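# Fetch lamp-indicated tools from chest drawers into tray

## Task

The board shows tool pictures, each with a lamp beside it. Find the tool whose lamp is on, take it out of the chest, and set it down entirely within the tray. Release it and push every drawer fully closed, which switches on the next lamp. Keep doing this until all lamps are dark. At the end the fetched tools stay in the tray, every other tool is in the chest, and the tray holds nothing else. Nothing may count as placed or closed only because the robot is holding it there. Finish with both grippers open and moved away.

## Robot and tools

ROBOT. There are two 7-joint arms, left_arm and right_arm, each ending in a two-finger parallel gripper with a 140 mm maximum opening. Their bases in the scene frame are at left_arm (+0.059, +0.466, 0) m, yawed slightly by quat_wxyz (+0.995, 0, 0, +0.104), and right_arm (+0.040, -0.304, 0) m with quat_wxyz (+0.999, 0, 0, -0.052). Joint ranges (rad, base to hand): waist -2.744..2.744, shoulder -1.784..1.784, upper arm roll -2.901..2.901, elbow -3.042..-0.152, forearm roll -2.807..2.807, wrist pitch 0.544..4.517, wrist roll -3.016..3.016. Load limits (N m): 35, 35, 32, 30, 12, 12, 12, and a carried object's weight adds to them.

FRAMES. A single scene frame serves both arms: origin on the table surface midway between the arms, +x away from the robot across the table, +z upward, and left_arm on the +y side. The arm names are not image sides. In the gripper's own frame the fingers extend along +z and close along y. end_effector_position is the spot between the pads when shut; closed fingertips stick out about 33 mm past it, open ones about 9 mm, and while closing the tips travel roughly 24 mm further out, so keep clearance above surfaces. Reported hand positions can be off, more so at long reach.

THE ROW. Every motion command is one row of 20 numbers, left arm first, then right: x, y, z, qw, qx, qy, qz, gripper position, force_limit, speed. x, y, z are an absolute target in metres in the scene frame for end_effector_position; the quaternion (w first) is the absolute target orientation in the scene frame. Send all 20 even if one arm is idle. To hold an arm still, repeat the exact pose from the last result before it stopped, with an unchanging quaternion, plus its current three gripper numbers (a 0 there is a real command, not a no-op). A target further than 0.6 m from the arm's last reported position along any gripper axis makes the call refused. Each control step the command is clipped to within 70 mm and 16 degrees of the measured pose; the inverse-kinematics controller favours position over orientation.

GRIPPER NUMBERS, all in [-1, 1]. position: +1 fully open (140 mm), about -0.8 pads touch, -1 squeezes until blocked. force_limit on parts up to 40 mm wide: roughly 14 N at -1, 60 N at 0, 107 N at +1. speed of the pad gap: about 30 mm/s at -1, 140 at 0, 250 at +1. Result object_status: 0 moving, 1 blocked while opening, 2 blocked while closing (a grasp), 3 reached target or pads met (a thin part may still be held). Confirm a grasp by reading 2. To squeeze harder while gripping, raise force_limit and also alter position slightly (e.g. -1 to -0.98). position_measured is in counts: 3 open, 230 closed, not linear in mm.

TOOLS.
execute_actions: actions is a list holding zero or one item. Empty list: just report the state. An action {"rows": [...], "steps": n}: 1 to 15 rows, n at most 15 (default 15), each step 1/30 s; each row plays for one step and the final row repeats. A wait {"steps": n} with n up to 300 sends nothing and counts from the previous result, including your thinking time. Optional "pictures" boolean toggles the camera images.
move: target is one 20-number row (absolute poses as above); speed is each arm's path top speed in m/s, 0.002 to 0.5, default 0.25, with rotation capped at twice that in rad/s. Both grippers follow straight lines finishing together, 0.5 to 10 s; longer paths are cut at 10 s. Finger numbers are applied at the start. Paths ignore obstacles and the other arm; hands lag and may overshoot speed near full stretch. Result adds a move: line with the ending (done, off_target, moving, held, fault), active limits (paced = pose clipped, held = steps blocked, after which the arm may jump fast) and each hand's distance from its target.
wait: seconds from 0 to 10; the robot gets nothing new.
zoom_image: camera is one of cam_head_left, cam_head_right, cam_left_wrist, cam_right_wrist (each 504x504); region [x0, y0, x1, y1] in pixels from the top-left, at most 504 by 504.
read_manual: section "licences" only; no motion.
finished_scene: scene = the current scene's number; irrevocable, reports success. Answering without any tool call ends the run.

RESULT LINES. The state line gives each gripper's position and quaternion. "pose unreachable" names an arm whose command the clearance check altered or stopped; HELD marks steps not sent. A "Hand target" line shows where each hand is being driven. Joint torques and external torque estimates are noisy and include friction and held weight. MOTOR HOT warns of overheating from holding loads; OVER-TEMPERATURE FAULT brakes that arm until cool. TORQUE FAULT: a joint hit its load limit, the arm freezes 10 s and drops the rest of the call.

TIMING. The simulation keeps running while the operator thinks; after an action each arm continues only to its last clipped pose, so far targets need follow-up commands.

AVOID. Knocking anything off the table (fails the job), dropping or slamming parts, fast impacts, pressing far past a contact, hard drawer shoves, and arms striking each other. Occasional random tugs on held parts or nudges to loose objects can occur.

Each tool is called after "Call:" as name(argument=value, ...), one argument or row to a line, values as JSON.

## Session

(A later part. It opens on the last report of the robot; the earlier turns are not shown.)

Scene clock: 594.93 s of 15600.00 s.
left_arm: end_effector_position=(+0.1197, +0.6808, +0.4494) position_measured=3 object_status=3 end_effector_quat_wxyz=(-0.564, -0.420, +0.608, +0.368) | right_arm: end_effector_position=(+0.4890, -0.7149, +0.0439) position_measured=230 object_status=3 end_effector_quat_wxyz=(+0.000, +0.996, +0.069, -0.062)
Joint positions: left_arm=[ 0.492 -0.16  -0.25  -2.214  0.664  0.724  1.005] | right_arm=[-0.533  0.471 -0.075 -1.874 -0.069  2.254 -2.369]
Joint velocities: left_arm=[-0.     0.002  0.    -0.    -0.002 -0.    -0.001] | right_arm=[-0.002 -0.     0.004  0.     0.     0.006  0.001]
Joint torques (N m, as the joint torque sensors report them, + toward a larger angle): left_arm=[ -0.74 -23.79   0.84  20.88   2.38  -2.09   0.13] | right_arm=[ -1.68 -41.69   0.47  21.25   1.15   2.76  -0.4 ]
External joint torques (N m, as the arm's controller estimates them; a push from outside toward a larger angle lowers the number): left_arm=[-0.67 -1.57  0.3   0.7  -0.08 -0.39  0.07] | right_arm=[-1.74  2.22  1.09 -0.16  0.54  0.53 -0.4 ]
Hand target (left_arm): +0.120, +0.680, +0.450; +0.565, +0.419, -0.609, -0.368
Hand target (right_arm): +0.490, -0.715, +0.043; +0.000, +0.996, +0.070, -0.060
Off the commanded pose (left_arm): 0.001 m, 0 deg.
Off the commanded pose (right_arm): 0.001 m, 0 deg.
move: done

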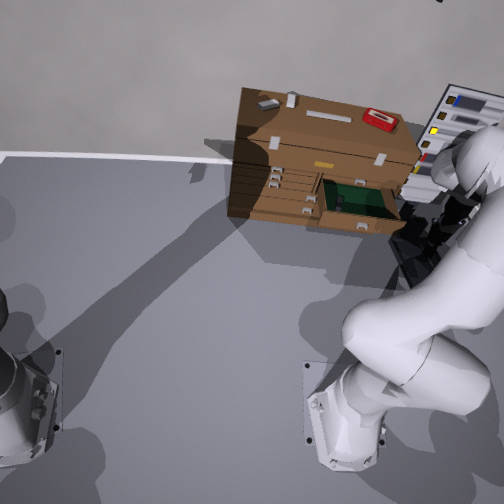

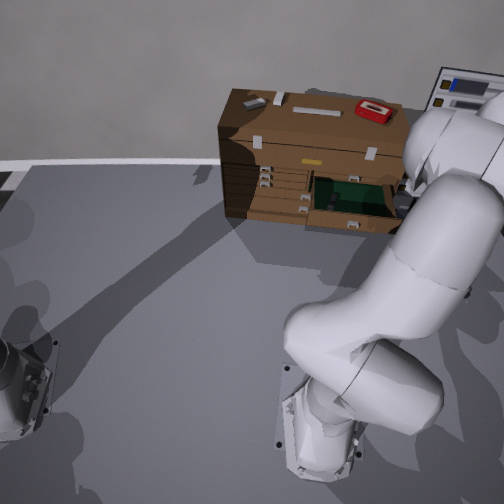

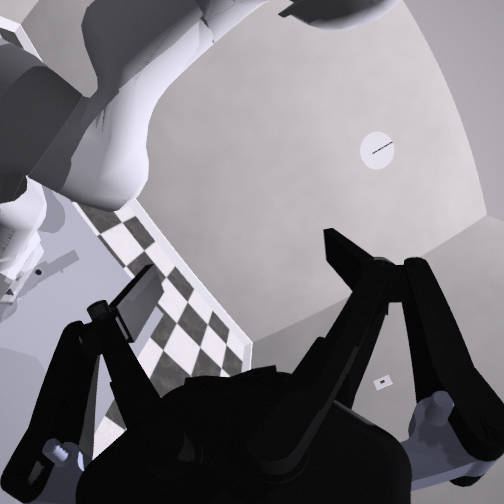

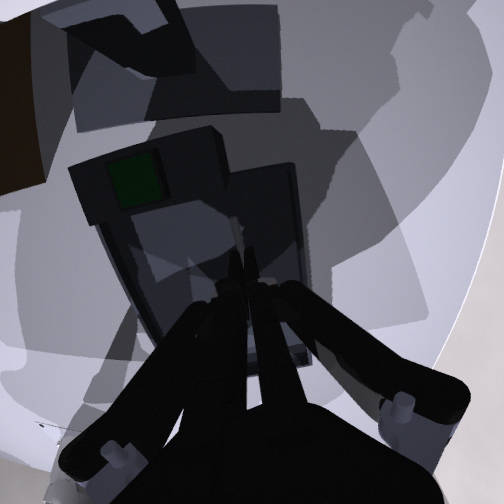

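Call:
move(
  target=[0.12,0.68,0.45,-0.565,-0.419,0.609,0.368,1,0,0,0.49,-0.715,0.037,0,0.996,0.07,-0.06,-1,0.3,-0.7],
  speed=0.008,
)

Call:
move(
  target=[0.12,0.68,0.45,-0.565,-0.419,0.609,0.368,1,0,0,0.49,-0.715,0.039,0,0.996,0.07,-0.06,-0.5,0.3,-0.7],
  speed=0.008,
)

Call:
move(
  target=[0.12,0.68,0.45,-0.565,-0.419,0.609,0.368,1,0,0,0.47,-0.70,0.15,0,0.996,0.07,-0.03,-0.5,0.3,-0.7],
  speed=0.1,
)

Call:
move(
  target=[0.12,0.68,0.45,-0.565,-0.419,0.609,0.368,1,0,0,0.40,-0.50,0.22,0.0074,0.989,-0.056,0.131,0,0.3,-0.5],
  speed=0.15,
)

Call:
move(
  target=[0.12,0.68,0.45,-0.565,-0.419,0.609,0.368,1,0,0,0.425,-0.396,0.19,0.0074,0.989,-0.056,0.131,0,0.3,-0.5],
  speed=0.1,
)

Call:
move(
  target=[0.12,0.68,0.45,-0.565,-0.419,0.609,0.368,1,0,0,0.452,-0.398,0.189,0.0074,0.989,-0.056,0.131,0,0.3,-0.5],
  speed=0.03,
)

Scene clock: 612.67 s of 15600.00 s.
left_arm: end_effector_position=(+0.1197, +0.6808, +0.4494) position_measured=3 object_status=3 end_effector_quat_wxyz=(-0.564, -0.420, +0.608, +0.368) | right_arm: end_effector_position=(+0.4892, -0.7149, +0.0380) position_measured=230 object_status=3 end_effector_quat_wxyz=(+0.000, +0.996, +0.069, -0.062)
Joint positions: left_arm=[ 0.492 -0.16  -0.25  -2.214  0.664  0.724  1.005] | right_arm=[-0.534  0.481 -0.074 -1.876 -0.069  2.266 -2.369]
Joint velocities: left_arm=[ 0.    -0.001 -0.001 -0.    -0.    -0.001 -0.001] | right_arm=[-0.001  0.     0.001 -0.    -0.001  0.005 -0.   ]
Joint torques (N m, as the joint torque sensors report them, + toward a larger angle): left_arm=[ -0.97 -23.66   0.88  20.94   2.41  -2.08   0.1 ] | right_arm=[ -1.48 -41.73   1.52  21.11   1.17   2.84  -0.32]
External joint torques (N m, as the arm's controller estimates them; a push from outside toward a larger angle lowers the number): left_arm=[-0.97 -1.27  0.27  0.69 -0.06 -0.37  0.04] | right_arm=[-1.48  2.47  2.18 -0.25  0.55  0.59 -0.32]
Hand target (left_arm): +0.120, +0.680, +0.450; +0.565, +0.419, -0.609, -0.368
Hand target (right_arm): +0.490, -0.715, +0.037; +0.000, +0.996, +0.070, -0.060
Off the commanded pose (left_arm): 0.001 m, 0 deg.
Off the commanded pose (right_arm): 0.001 m, 0 deg.
After step 90, 13.63 s passed at rest.
move: done

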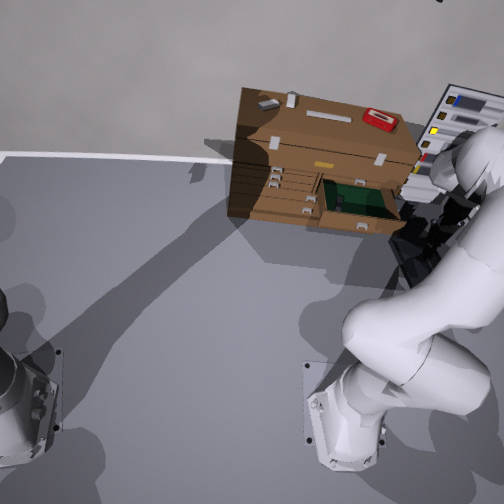

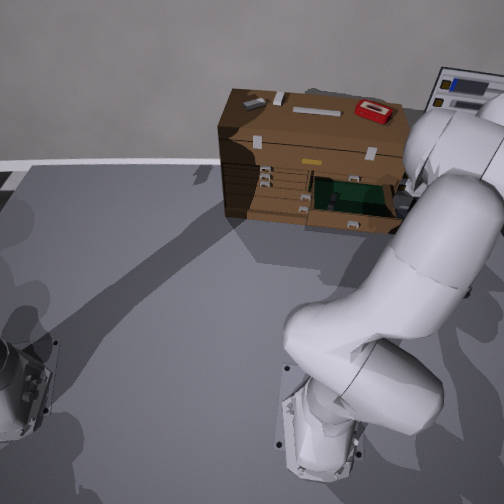

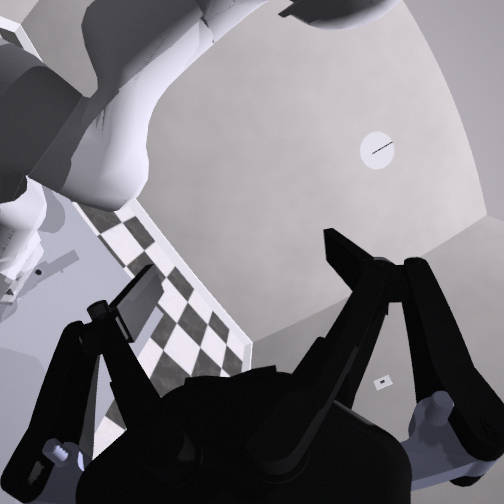

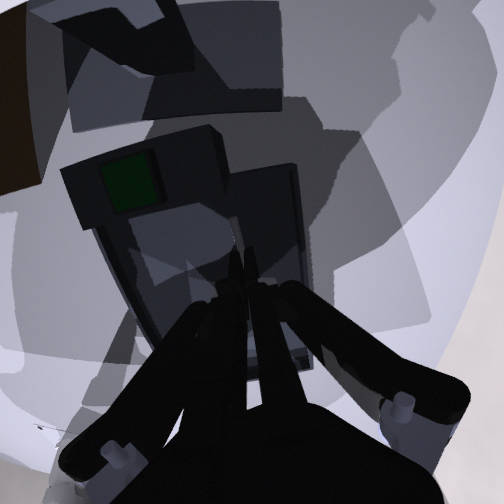

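Scene clock: 613.37 s of 15600.00 s.
left_arm: end_effector_position=(+0.1197, +0.6808, +0.4494) position_measured=3 object_status=3 end_effector_quat_wxyz=(-0.564, -0.420, +0.608, +0.368) | right_arm: end_effector_position=(+0.4892, -0.7149, +0.0381) position_measured=192 object_status=3 end_effector_quat_wxyz=(+0.000, +0.996, +0.069, -0.062)
Joint positions: left_arm=[ 0.492 -0.16  -0.25  -2.214  0.664  0.724  1.005] | right_arm=[-0.534  0.481 -0.074 -1.876 -0.069  2.266 -2.369]
Joint velocities: left_arm=[-0.001 -0.     0.     0.     0.001  0.    -0.001] | right_arm=[-0.     0.001 -0.    -0.     0.002 -0.001  0.   ]
Joint torques (N m, as the joint torque sensors report them, + toward a larger angle): left_arm=[ -1.21 -23.85   0.64  21.     2.45  -2.04   0.12] | right_arm=[ -1.6  -44.07   1.14  21.42   1.12   2.4   -0.33]
External joint torques (N m, as the arm's controller estimates them; a push from outside toward a larger angle lowers the number): left_arm=[-1.2  -1.51  0.04  0.75 -0.03 -0.33  0.06] | right_arm=[-1.55 -0.06  1.83  0.16  0.5   0.17 -0.33]
Hand target (left_arm): +0.120, +0.680, +0.450; +0.565, +0.419, -0.609, -0.368
Hand target (right_arm): +0.490, -0.715, +0.039; +0.000, +0.996, +0.070, -0.060
Off the commanded pose (left_arm): 0.001 m, 0 deg.
Off the commanded pose (right_arm): 0.001 m, 0 deg.
move: done

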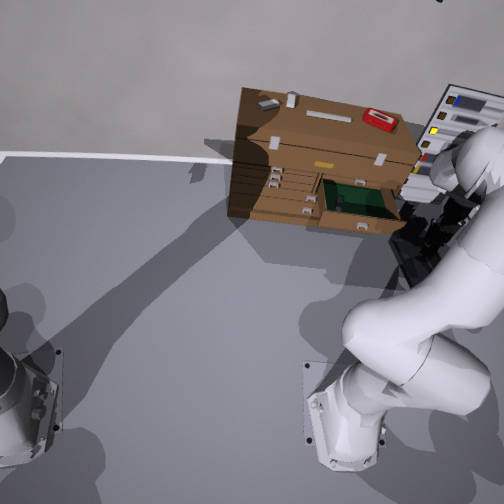

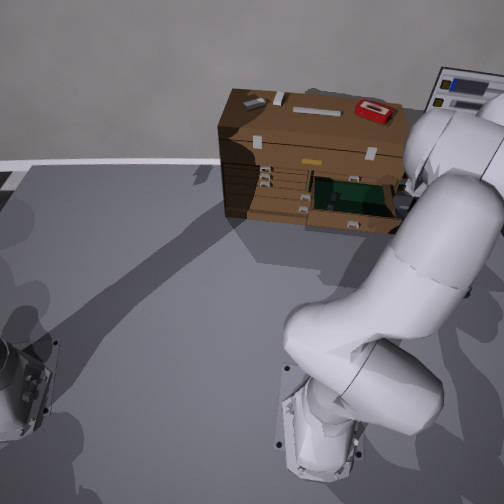

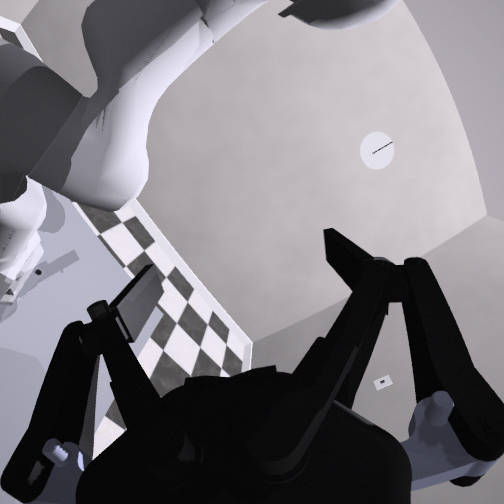

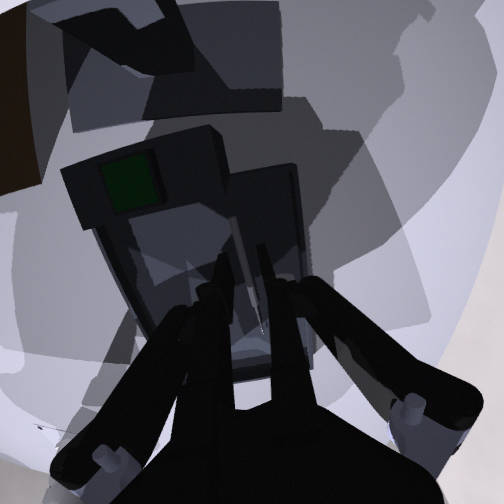

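Scene clock: 615.03 s of 15600.00 s.
left_arm: end_effector_position=(+0.1197, +0.6808, +0.4494) position_measured=3 object_status=3 end_effector_quat_wxyz=(-0.564, -0.420, +0.608, +0.368) | right_arm: end_effector_position=(+0.4717, -0.7015, +0.1502) position_measured=192 object_status=3 end_effector_quat_wxyz=(+0.003, +0.997, +0.066, -0.029)
Joint positions: left_arm=[ 0.492 -0.16  -0.25  -2.214  0.664  0.724  1.005] | right_arm=[-0.558  0.216 -0.065 -1.965 -0.038  2.146 -2.408]
Joint velocities: left_arm=[ 0.001  0.    -0.    -0.     0.001 -0.    -0.   ] | right_arm=[ 0.001 -0.001  0.001 -0.    -0.    -0.008 -0.008]
Joint torques (N m, as the joint torque sensors report them, + toward a larger angle): left_arm=[ -0.58 -23.54   0.87  20.8    2.41  -2.07   0.12] | right_arm=[ -0.93 -37.79   1.29  22.53   1.4    1.6   -0.52]
External joint torques (N m, as the arm's controller estimates them; a push from outside toward a larger angle lowers the number): left_arm=[-0.59 -1.24  0.25  0.61 -0.06 -0.36  0.06] | right_arm=[-1.02  0.4   1.46 -0.61  0.69 -0.8  -0.52]
Hand target (left_arm): +0.120, +0.680, +0.450; +0.565, +0.419, -0.609, -0.368
Hand target (right_arm): +0.470, -0.699, +0.150; -0.000, +0.997, +0.069, -0.030
Off the commanded pose (left_arm): 0.001 m, 0 deg.
Off the commanded pose (right_arm): 0.002 m, 1 deg.
move: done

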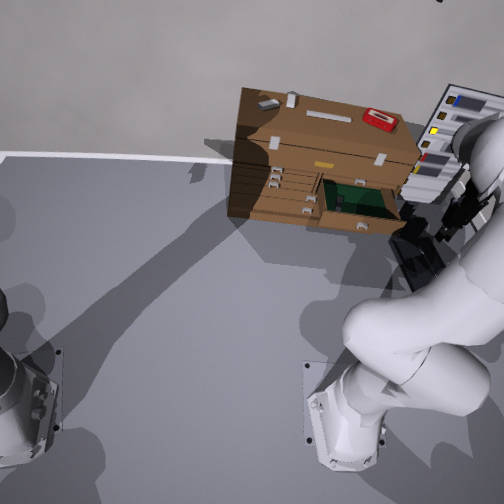

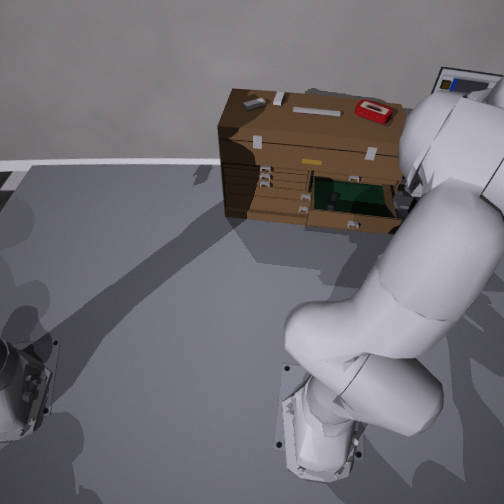

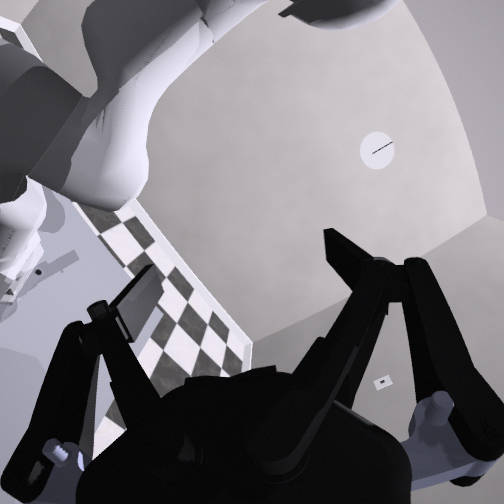

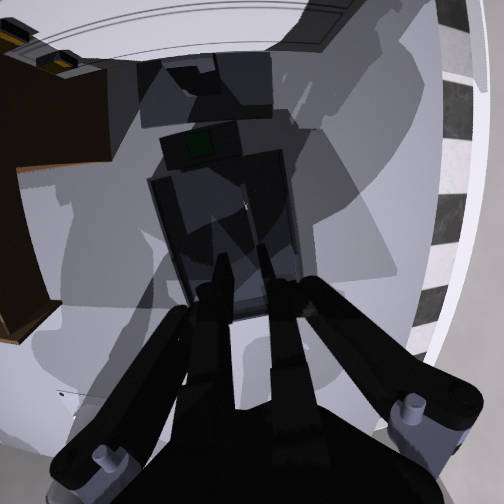

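Scene clock: 617.17 s of 15600.00 s.
left_arm: end_effector_position=(+0.1197, +0.6808, +0.4494) position_measured=3 object_status=3 end_effector_quat_wxyz=(-0.564, -0.420, +0.608, +0.368) | right_arm: end_effector_position=(+0.4055, -0.4964, +0.2180) position_measured=129 object_status=3 end_effector_quat_wxyz=(+0.008, +0.990, -0.046, +0.131)
Joint positions: left_arm=[ 0.492 -0.16  -0.25  -2.214  0.664  0.724  1.005] | right_arm=[-0.517 -0.626  0.075 -2.747  0.221  2.348 -2.172]
Joint velocities: left_arm=[-0.001 -0.     0.001 -0.001  0.001 -0.    -0.001] | right_arm=[-0.009  0.     0.01   0.     0.009  0.     0.021]
Joint torques (N m, as the joint torque sensors report them, + toward a larger angle): left_arm=[ -0.94 -23.57   0.27  20.53   2.36  -2.08   0.13] | right_arm=[ -1.82 -11.33  -0.46  23.53   1.43   3.41   0.19]
External joint torques (N m, as the arm's controller estimates them; a push from outside toward a larger angle lowers the number): left_arm=[-0.92 -1.28 -0.33  0.32 -0.11 -0.37  0.07] | right_arm=[-1.83 -1.15  1.14 -0.64  0.68  0.47  0.18]
Hand target (left_arm): +0.120, +0.680, +0.450; +0.565, +0.419, -0.609, -0.368
Hand target (right_arm): +0.406, -0.497, +0.219; +0.007, +0.990, -0.055, +0.133
Off the commanded pose (left_arm): 0.001 m, 0 deg.
Off the commanded pose (right_arm): 0.007 m, 1 deg.
move: off_target (right_arm)

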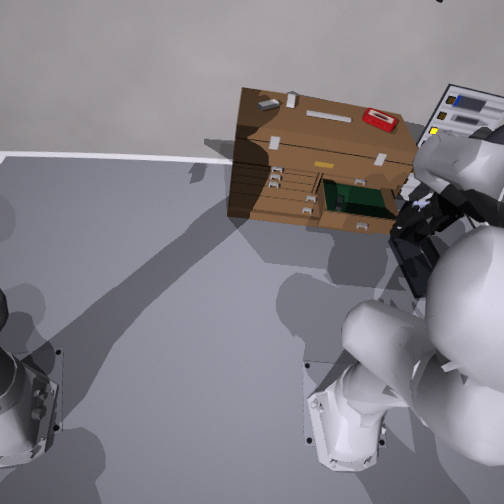

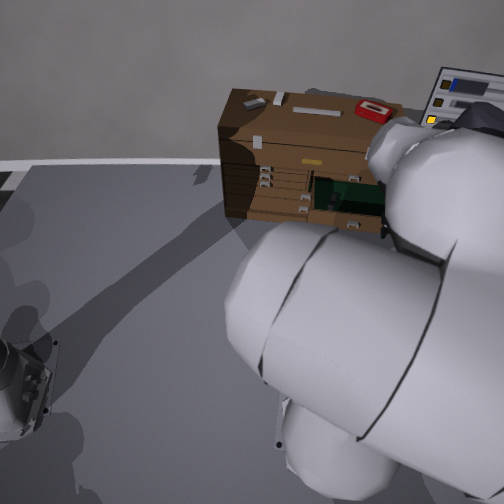

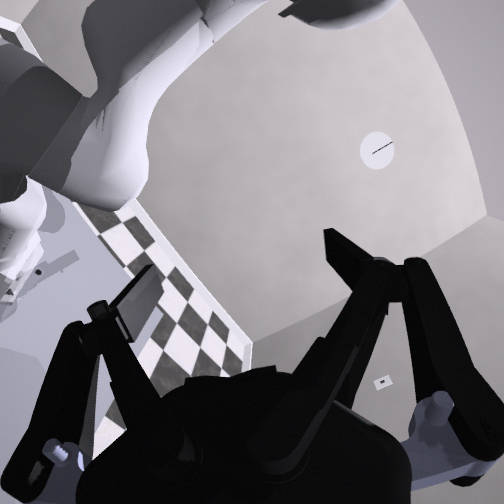

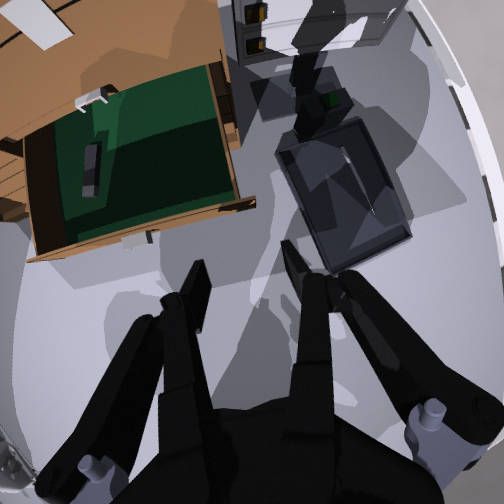

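Scene clock: 618.83 s of 15600.00 s.
left_arm: end_effector_position=(+0.1197, +0.6808, +0.4494) position_measured=3 object_status=3 end_effector_quat_wxyz=(-0.564, -0.420, +0.608, +0.368) | right_arm: end_effector_position=(+0.4261, -0.3963, +0.1897) position_measured=129 object_status=3 end_effector_quat_wxyz=(+0.009, +0.991, -0.047, +0.129)
Joint positions: left_arm=[ 0.492 -0.16  -0.25  -2.214  0.664  0.724  1.005] | right_arm=[-0.455 -0.689  0.333 -2.843  0.377  2.408 -2.001]
Joint velocities: left_arm=[ 0.001  0.    -0.001 -0.     0.     0.     0.001] | right_arm=[-0.008 -0.003  0.009  0.     0.011 -0.     0.019]
Joint torques (N m, as the joint torque sensors report them, + toward a larger angle): left_arm=[ -0.61 -23.7    0.62  20.81   2.31  -2.06   0.11] | right_arm=[-1.62 -8.66 -2.35 23.28  1.48  3.52  0.23]
External joint torques (N m, as the arm's controller estimates them; a push from outside toward a larger angle lowers the number): left_arm=[-0.64 -1.41 -0.03  0.62 -0.16 -0.34  0.05] | right_arm=[-1.62 -1.58  2.57 -0.02  0.77  0.53  0.22]
Hand target (left_arm): +0.120, +0.680, +0.450; +0.565, +0.419, -0.609, -0.368
Hand target (right_arm): +0.427, -0.397, +0.190; +0.008, +0.990, -0.056, +0.131
Off the commanded pose (left_arm): 0.001 m, 0 deg.
Off the commanded pose (right_arm): 0.001 m, 1 deg.
move: done

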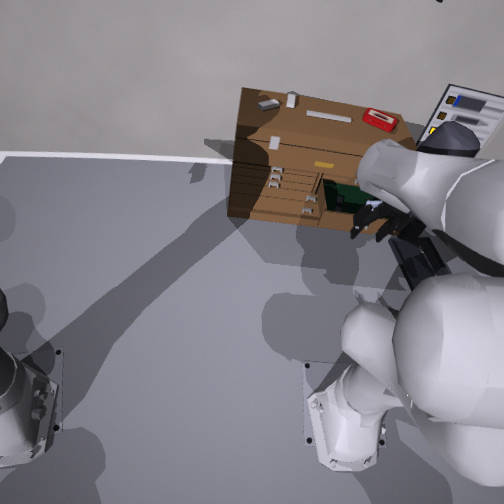

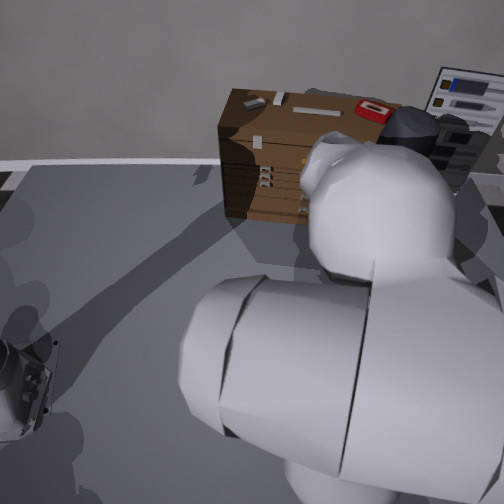

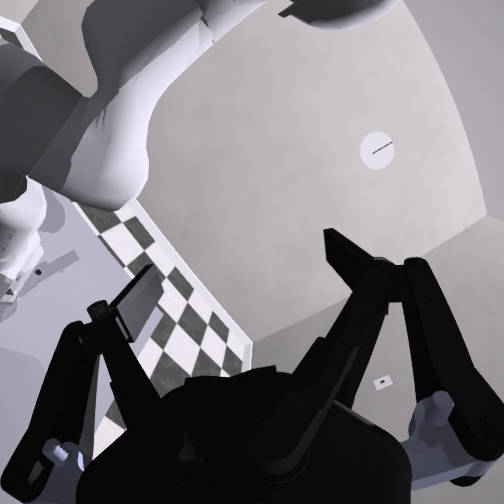

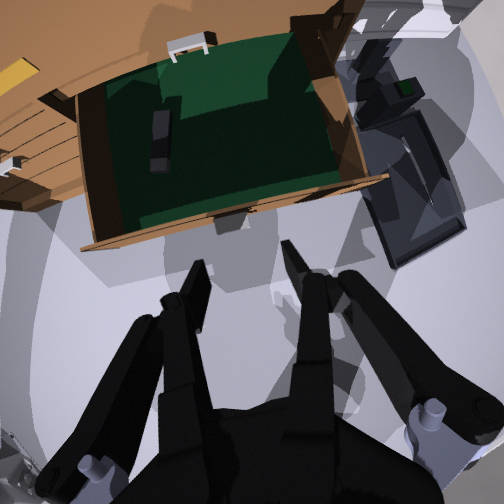

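Scene clock: 620.00 s of 15600.00 s.
left_arm: end_effector_position=(+0.1197, +0.6808, +0.4494) position_measured=3 object_status=3 end_effector_quat_wxyz=(-0.564, -0.420, +0.608, +0.368) | right_arm: end_effector_position=(+0.4500, -0.3981, +0.1882) position_measured=129 object_status=3 end_effector_quat_wxyz=(+0.008, +0.990, -0.050, +0.128)
Joint positions: left_arm=[ 0.492 -0.16  -0.25  -2.214  0.664  0.724  1.005] | right_arm=[-0.483 -0.596  0.369 -2.782  0.377  2.444 -1.986]
Joint velocities: left_arm=[ 0.001 -0.001 -0.    -0.    -0.     0.    -0.002] | right_arm=[-0.004  0.003  0.006  0.002  0.002  0.008  0.006]
Joint torques (N m, as the joint torque sensors report them, + toward a larger angle): left_arm=[ -0.79 -23.72   0.69  20.99   2.4   -2.09   0.09] | right_arm=[-2.37 -8.89 -3.2  24.44  1.29  3.54  0.25]
External joint torques (N m, as the arm's controller estimates them; a push from outside toward a larger angle lowers the number): left_arm=[-0.88 -1.34 -0.02  0.77 -0.07 -0.37  0.03] | right_arm=[-2.38  0.53  1.77  1.43  0.61  0.56  0.24]
Hand target (left_arm): +0.120, +0.680, +0.450; +0.565, +0.419, -0.609, -0.368
Hand target (right_arm): +0.452, -0.399, +0.189; +0.008, +0.990, -0.056, +0.131
Off the commanded pose (left_arm): 0.001 m, 0 deg.
Off the commanded pose (right_arm): 0.002 m, 1 deg.
move: done

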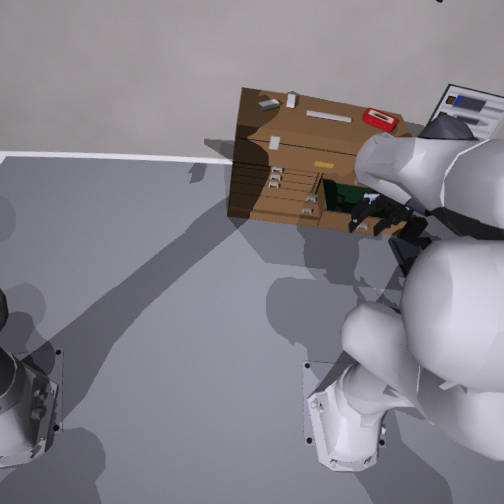

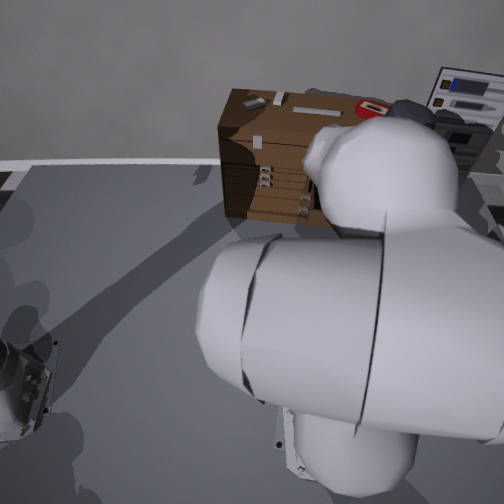

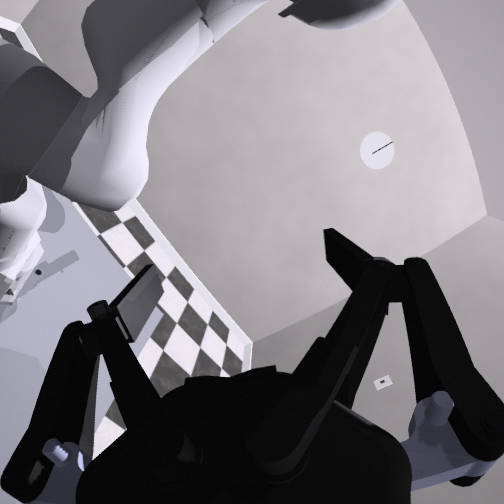

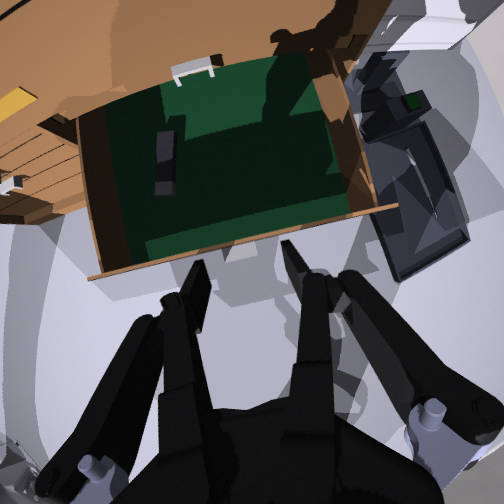

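Call:
move(
  target=[0.12,0.68,0.45,-0.565,-0.419,0.609,0.368,1,0,0,0.588,-0.411,0.176,0.0194,0.9385,-0.0533,0.3415,0,0.3,-0.5],
  speed=0.07,
)

Call:
move(
  target=[0.12,0.68,0.45,-0.565,-0.419,0.609,0.368,1,0,0,0.601,-0.412,0.176,0.0194,0.9385,-0.0533,0.3415,0,0.3,-0.5],
  speed=0.02,
)

Call:
move(
  target=[0.12,0.68,0.45,-0.565,-0.419,0.609,0.368,1,0,0,0.57,-0.409,0.178,0.0194,0.9385,-0.0533,0.3415,0,0.3,-0.5],
  speed=0.04,
)

Call:
move(
  target=[0.12,0.68,0.45,-0.565,-0.419,0.609,0.368,1,0,0,0.50,-0.22,0.22,0.0171,0.9525,-0.0541,0.3005,0,0.3,-0.5],
  speed=0.12,
)

Scene clock: 634.53 s of 15600.00 s.
left_arm: end_effector_position=(+0.1197, +0.6808, +0.4494) position_measured=3 object_status=3 end_effector_quat_wxyz=(-0.564, -0.420, +0.608, +0.368) | right_arm: end_effector_position=(+0.5884, -0.4065, +0.1700) position_measured=129 object_status=3 end_effector_quat_wxyz=(+0.020, +0.944, -0.061, +0.324)
Joint positions: left_arm=[ 0.492 -0.16  -0.25  -2.214  0.664  0.724  1.005] | right_arm=[ 0.288 -0.162 -0.225 -2.724  0.768  3.26  -2.286]
Joint velocities: left_arm=[ 0.    -0.001  0.001  0.001  0.001 -0.     0.   ] | right_arm=[ 0.429 -0.014 -0.438 -0.015 -0.001  0.064 -0.059]
Joint torques (N m, as the joint torque sensors report them, + toward a larger angle): left_arm=[ -1.09 -23.26   0.72  20.69   2.39  -2.12   0.18] | right_arm=[  0.61 -22.86   0.12  20.95  -1.19   4.37  -0.4 ]
External joint torques (N m, as the arm's controller estimates them; a push from outside toward a larger angle lowers the number): left_arm=[-1.13 -0.9   0.07  0.44 -0.09 -0.41  0.12] | right_arm=[ 0.76 -1.75 -1.1   1.1  -0.38  1.25 -0.41]
Hand target (left_arm): +0.120, +0.680, +0.450; +0.565, +0.419, -0.609, -0.368
Hand target (right_arm): +0.591, -0.411, +0.175; +0.028, +0.942, -0.054, +0.331
Off the commanded pose (left_arm): 0.001 m, 0 deg.
Off the commanded pose (right_arm): 0.008 m, 2 deg.
After step 90, 7.93 s passed at rest.
move: off_target (right_arm)

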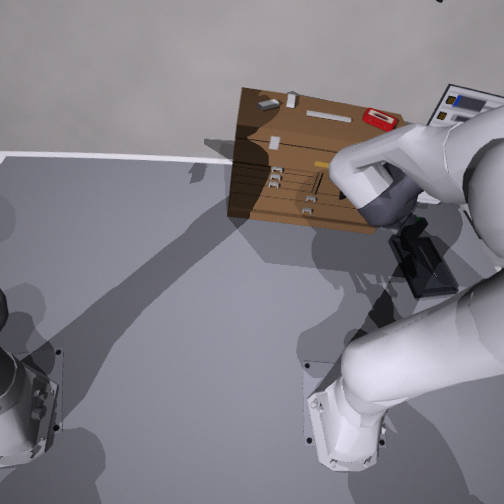

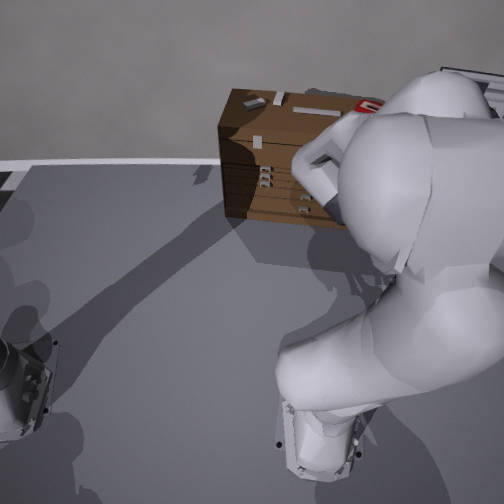

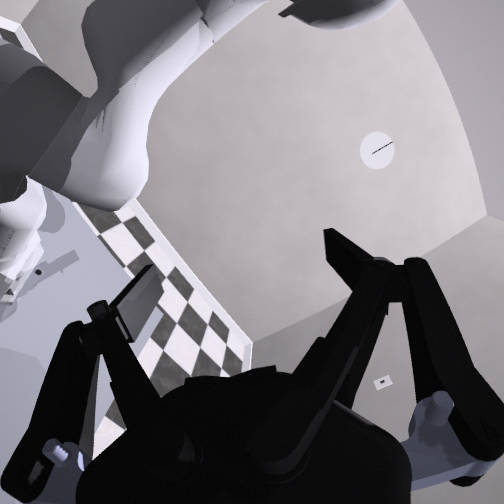

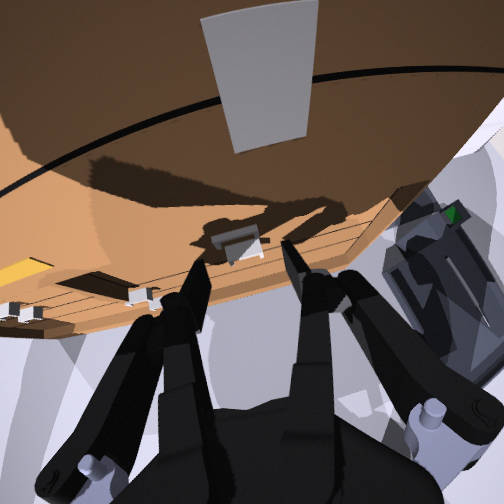

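Scene clock: 635.77 s of 15600.00 s.
left_arm: end_effector_position=(+0.1197, +0.6808, +0.4494) position_measured=3 object_status=3 end_effector_quat_wxyz=(-0.564, -0.420, +0.608, +0.368) | right_arm: end_effector_position=(+0.5934, -0.4073, +0.1689) position_measured=129 object_status=3 end_effector_quat_wxyz=(+0.014, +0.942, -0.056, +0.329)
Joint positions: left_arm=[ 0.492 -0.16  -0.25  -2.214  0.664  0.724  1.005] | right_arm=[ 0.578 -0.166 -0.526 -2.715  0.759  3.285 -2.316]
Joint velocities: left_arm=[-0.001  0.     0.    -0.    -0.     0.001 -0.   ] | right_arm=[ 0.221 -0.02  -0.229 -0.008 -0.016  0.032 -0.025]
Joint torques (N m, as the joint torque sensors report them, + toward a larger angle): left_arm=[ -1.13 -23.66   0.61  20.97   2.36  -2.09   0.17] | right_arm=[  0.99 -13.85   1.18  26.49  -2.59   4.89   0.18]
External joint torques (N m, as the arm's controller estimates them; a push from outside toward a larger angle lowers the number): left_arm=[-1.12 -1.3   0.01  0.72 -0.12 -0.38  0.11] | right_arm=[ 1.02  4.13 -1.18  6.84 -1.65  1.83  0.16]
Hand target (left_arm): +0.120, +0.680, +0.450; +0.565, +0.419, -0.609, -0.368
Hand target (right_arm): +0.601, -0.412, +0.176; +0.021, +0.939, -0.054, +0.339
Off the commanded pose (left_arm): 0.001 m, 0 deg.
Off the commanded pose (right_arm): 0.011 m, 2 deg.
move: off_target (right_arm)

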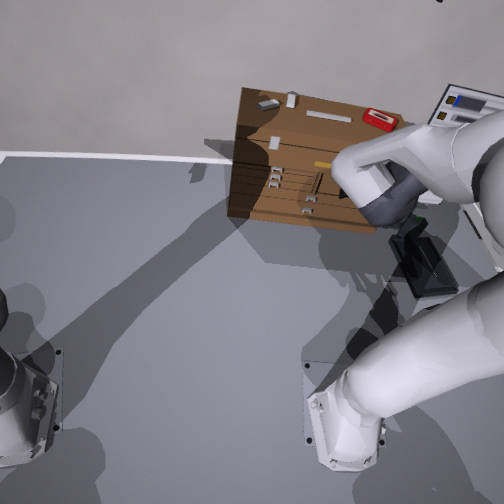

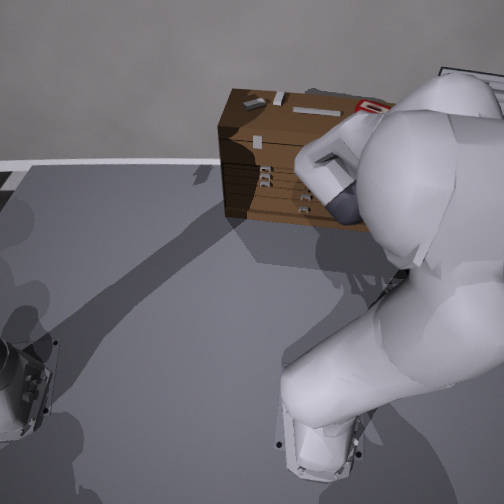

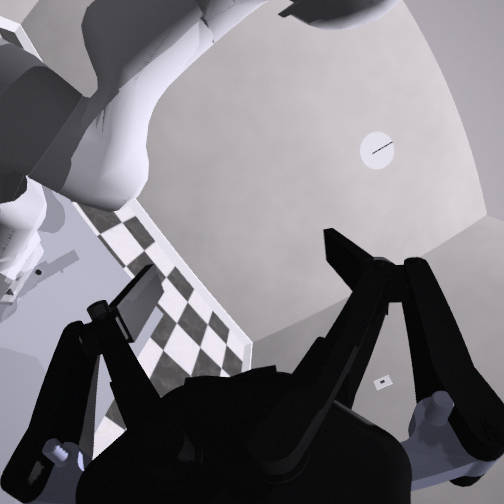

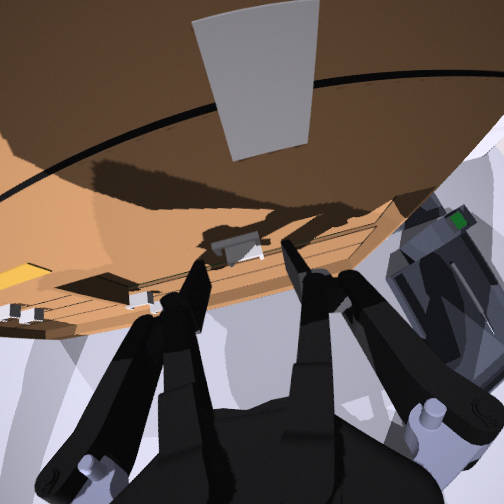

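Scene clock: 636.73 s of 15600.00 s.
left_arm: end_effector_position=(+0.1197, +0.6808, +0.4494) position_measured=3 object_status=3 end_effector_quat_wxyz=(-0.564, -0.420, +0.608, +0.368) | right_arm: end_effector_position=(+0.5703, -0.4073, +0.1770) position_measured=129 object_status=3 end_effector_quat_wxyz=(+0.017, +0.938, -0.056, +0.341)
Joint positions: left_arm=[ 0.492 -0.16  -0.25  -2.214  0.664  0.724  1.005] | right_arm=[ 0.478 -0.25  -0.423 -2.8    0.759  3.32  -2.323]
Joint velocities: left_arm=[-0.001  0.001 -0.    -0.001 -0.    -0.     0.   ] | right_arm=[-0.059 -0.     0.059  0.    -0.001 -0.     0.001]
Joint torques (N m, as the joint torque sensors report them, + toward a larger angle): left_arm=[ -0.62 -24.02   0.43  20.67   2.43  -2.09   0.14] | right_arm=[ -2.01 -17.28   3.68  18.75  -1.26   3.37  -0.44]
External joint torques (N m, as the arm's controller estimates them; a push from outside toward a larger angle lowers the number): left_arm=[-0.57 -1.77 -0.13  0.49 -0.04 -0.39  0.08] | right_arm=[-1.98 -0.77  1.1  -0.85 -0.26  0.33 -0.45]
Hand target (left_arm): +0.120, +0.680, +0.450; +0.565, +0.419, -0.609, -0.368
Hand target (right_arm): +0.570, -0.408, +0.178; +0.019, +0.938, -0.053, +0.342
Off the commanded pose (left_arm): 0.001 m, 0 deg.
Off the commanded pose (right_arm): 0.002 m, 0 deg.
move: done

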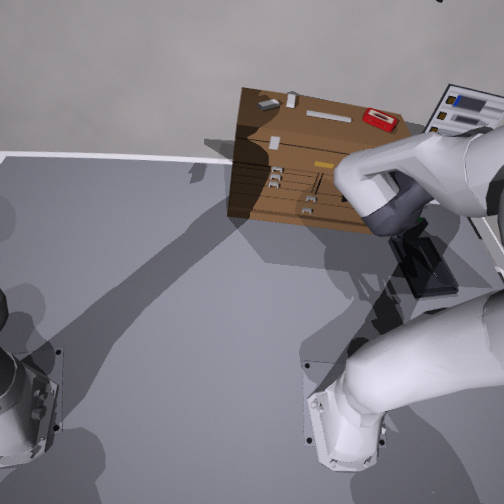

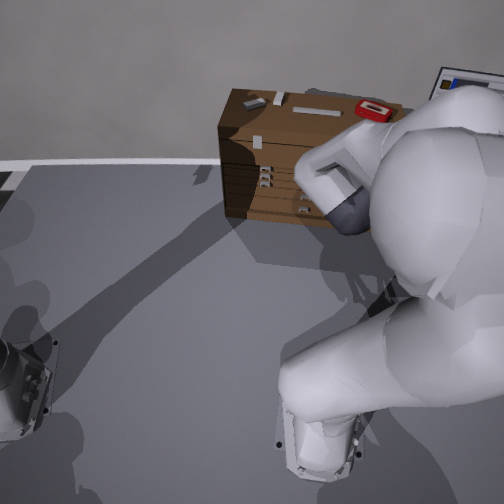

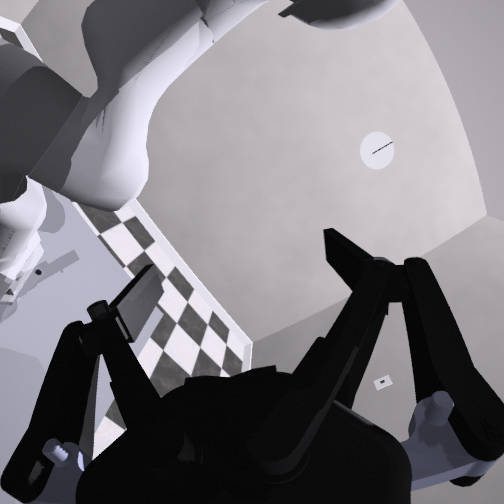

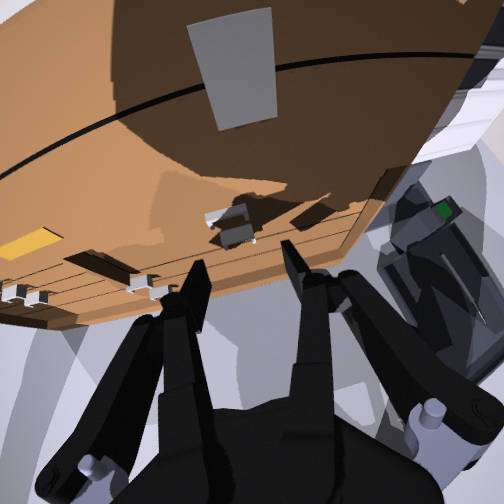

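Scene clock: 639.43 s of 15600.00 s.
left_arm: end_effector_position=(+0.1197, +0.6808, +0.4494) position_measured=3 object_status=3 end_effector_quat_wxyz=(-0.564, -0.420, +0.608, +0.368) | right_arm: end_effector_position=(+0.5022, -0.2221, +0.2219) position_measured=129 object_status=3 end_effector_quat_wxyz=(+0.023, +0.952, -0.048, +0.300)
Joint positions: left_arm=[ 0.492 -0.16  -0.25  -2.214  0.664  0.724  1.005] | right_arm=[-0.395 -0.87   0.95  -2.859  0.942  2.695 -1.816]
Joint velocities: left_arm=[ 0.    -0.    -0.     0.     0.    -0.    -0.001] | right_arm=[-0.003 -0.001  0.002  0.001  0.002 -0.014  0.027]
Joint torques (N m, as the joint torque sensors report them, + toward a larger angle): left_arm=[ -0.62 -24.15   0.72  20.87   2.46  -2.05   0.11] | right_arm=[ -1.67  -0.11 -11.5   19.3    1.26   2.7    0.14]
External joint torques (N m, as the arm's controller estimates them; a push from outside toward a larger angle lowers the number): left_arm=[-0.67 -1.92  0.06  0.7  -0.01 -0.34  0.06] | right_arm=[-1.62 -1.82  1.72  0.97  0.64 -0.72  0.12]
Hand target (left_arm): +0.120, +0.680, +0.450; +0.565, +0.419, -0.609, -0.368
Hand target (right_arm): +0.502, -0.221, +0.221; +0.020, +0.952, -0.056, +0.299
Off the commanded pose (left_arm): 0.001 m, 0 deg.
Off the commanded pose (right_arm): 0.004 m, 1 deg.
move: off_target (right_arm)

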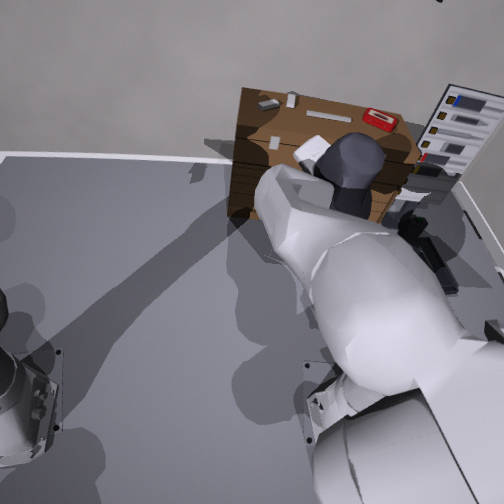

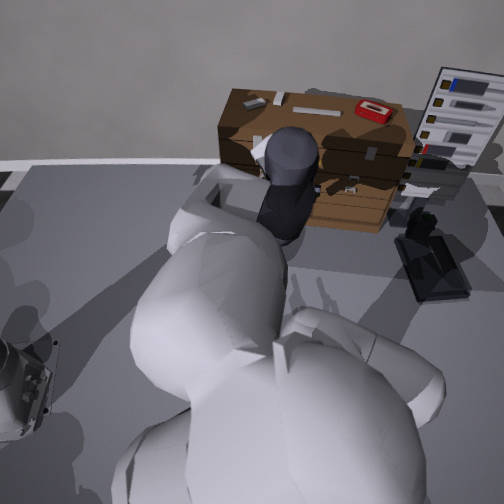

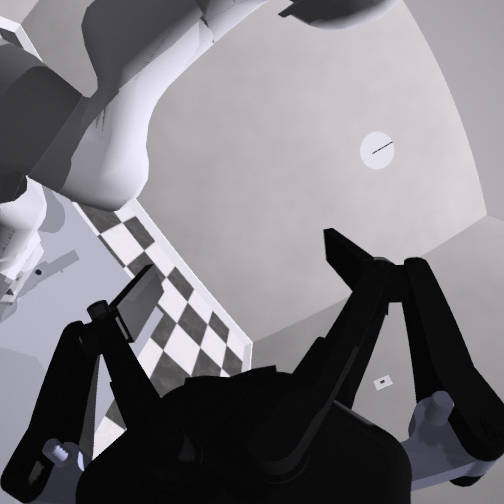

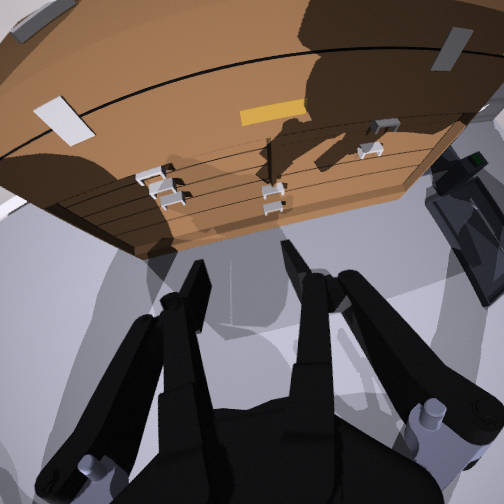

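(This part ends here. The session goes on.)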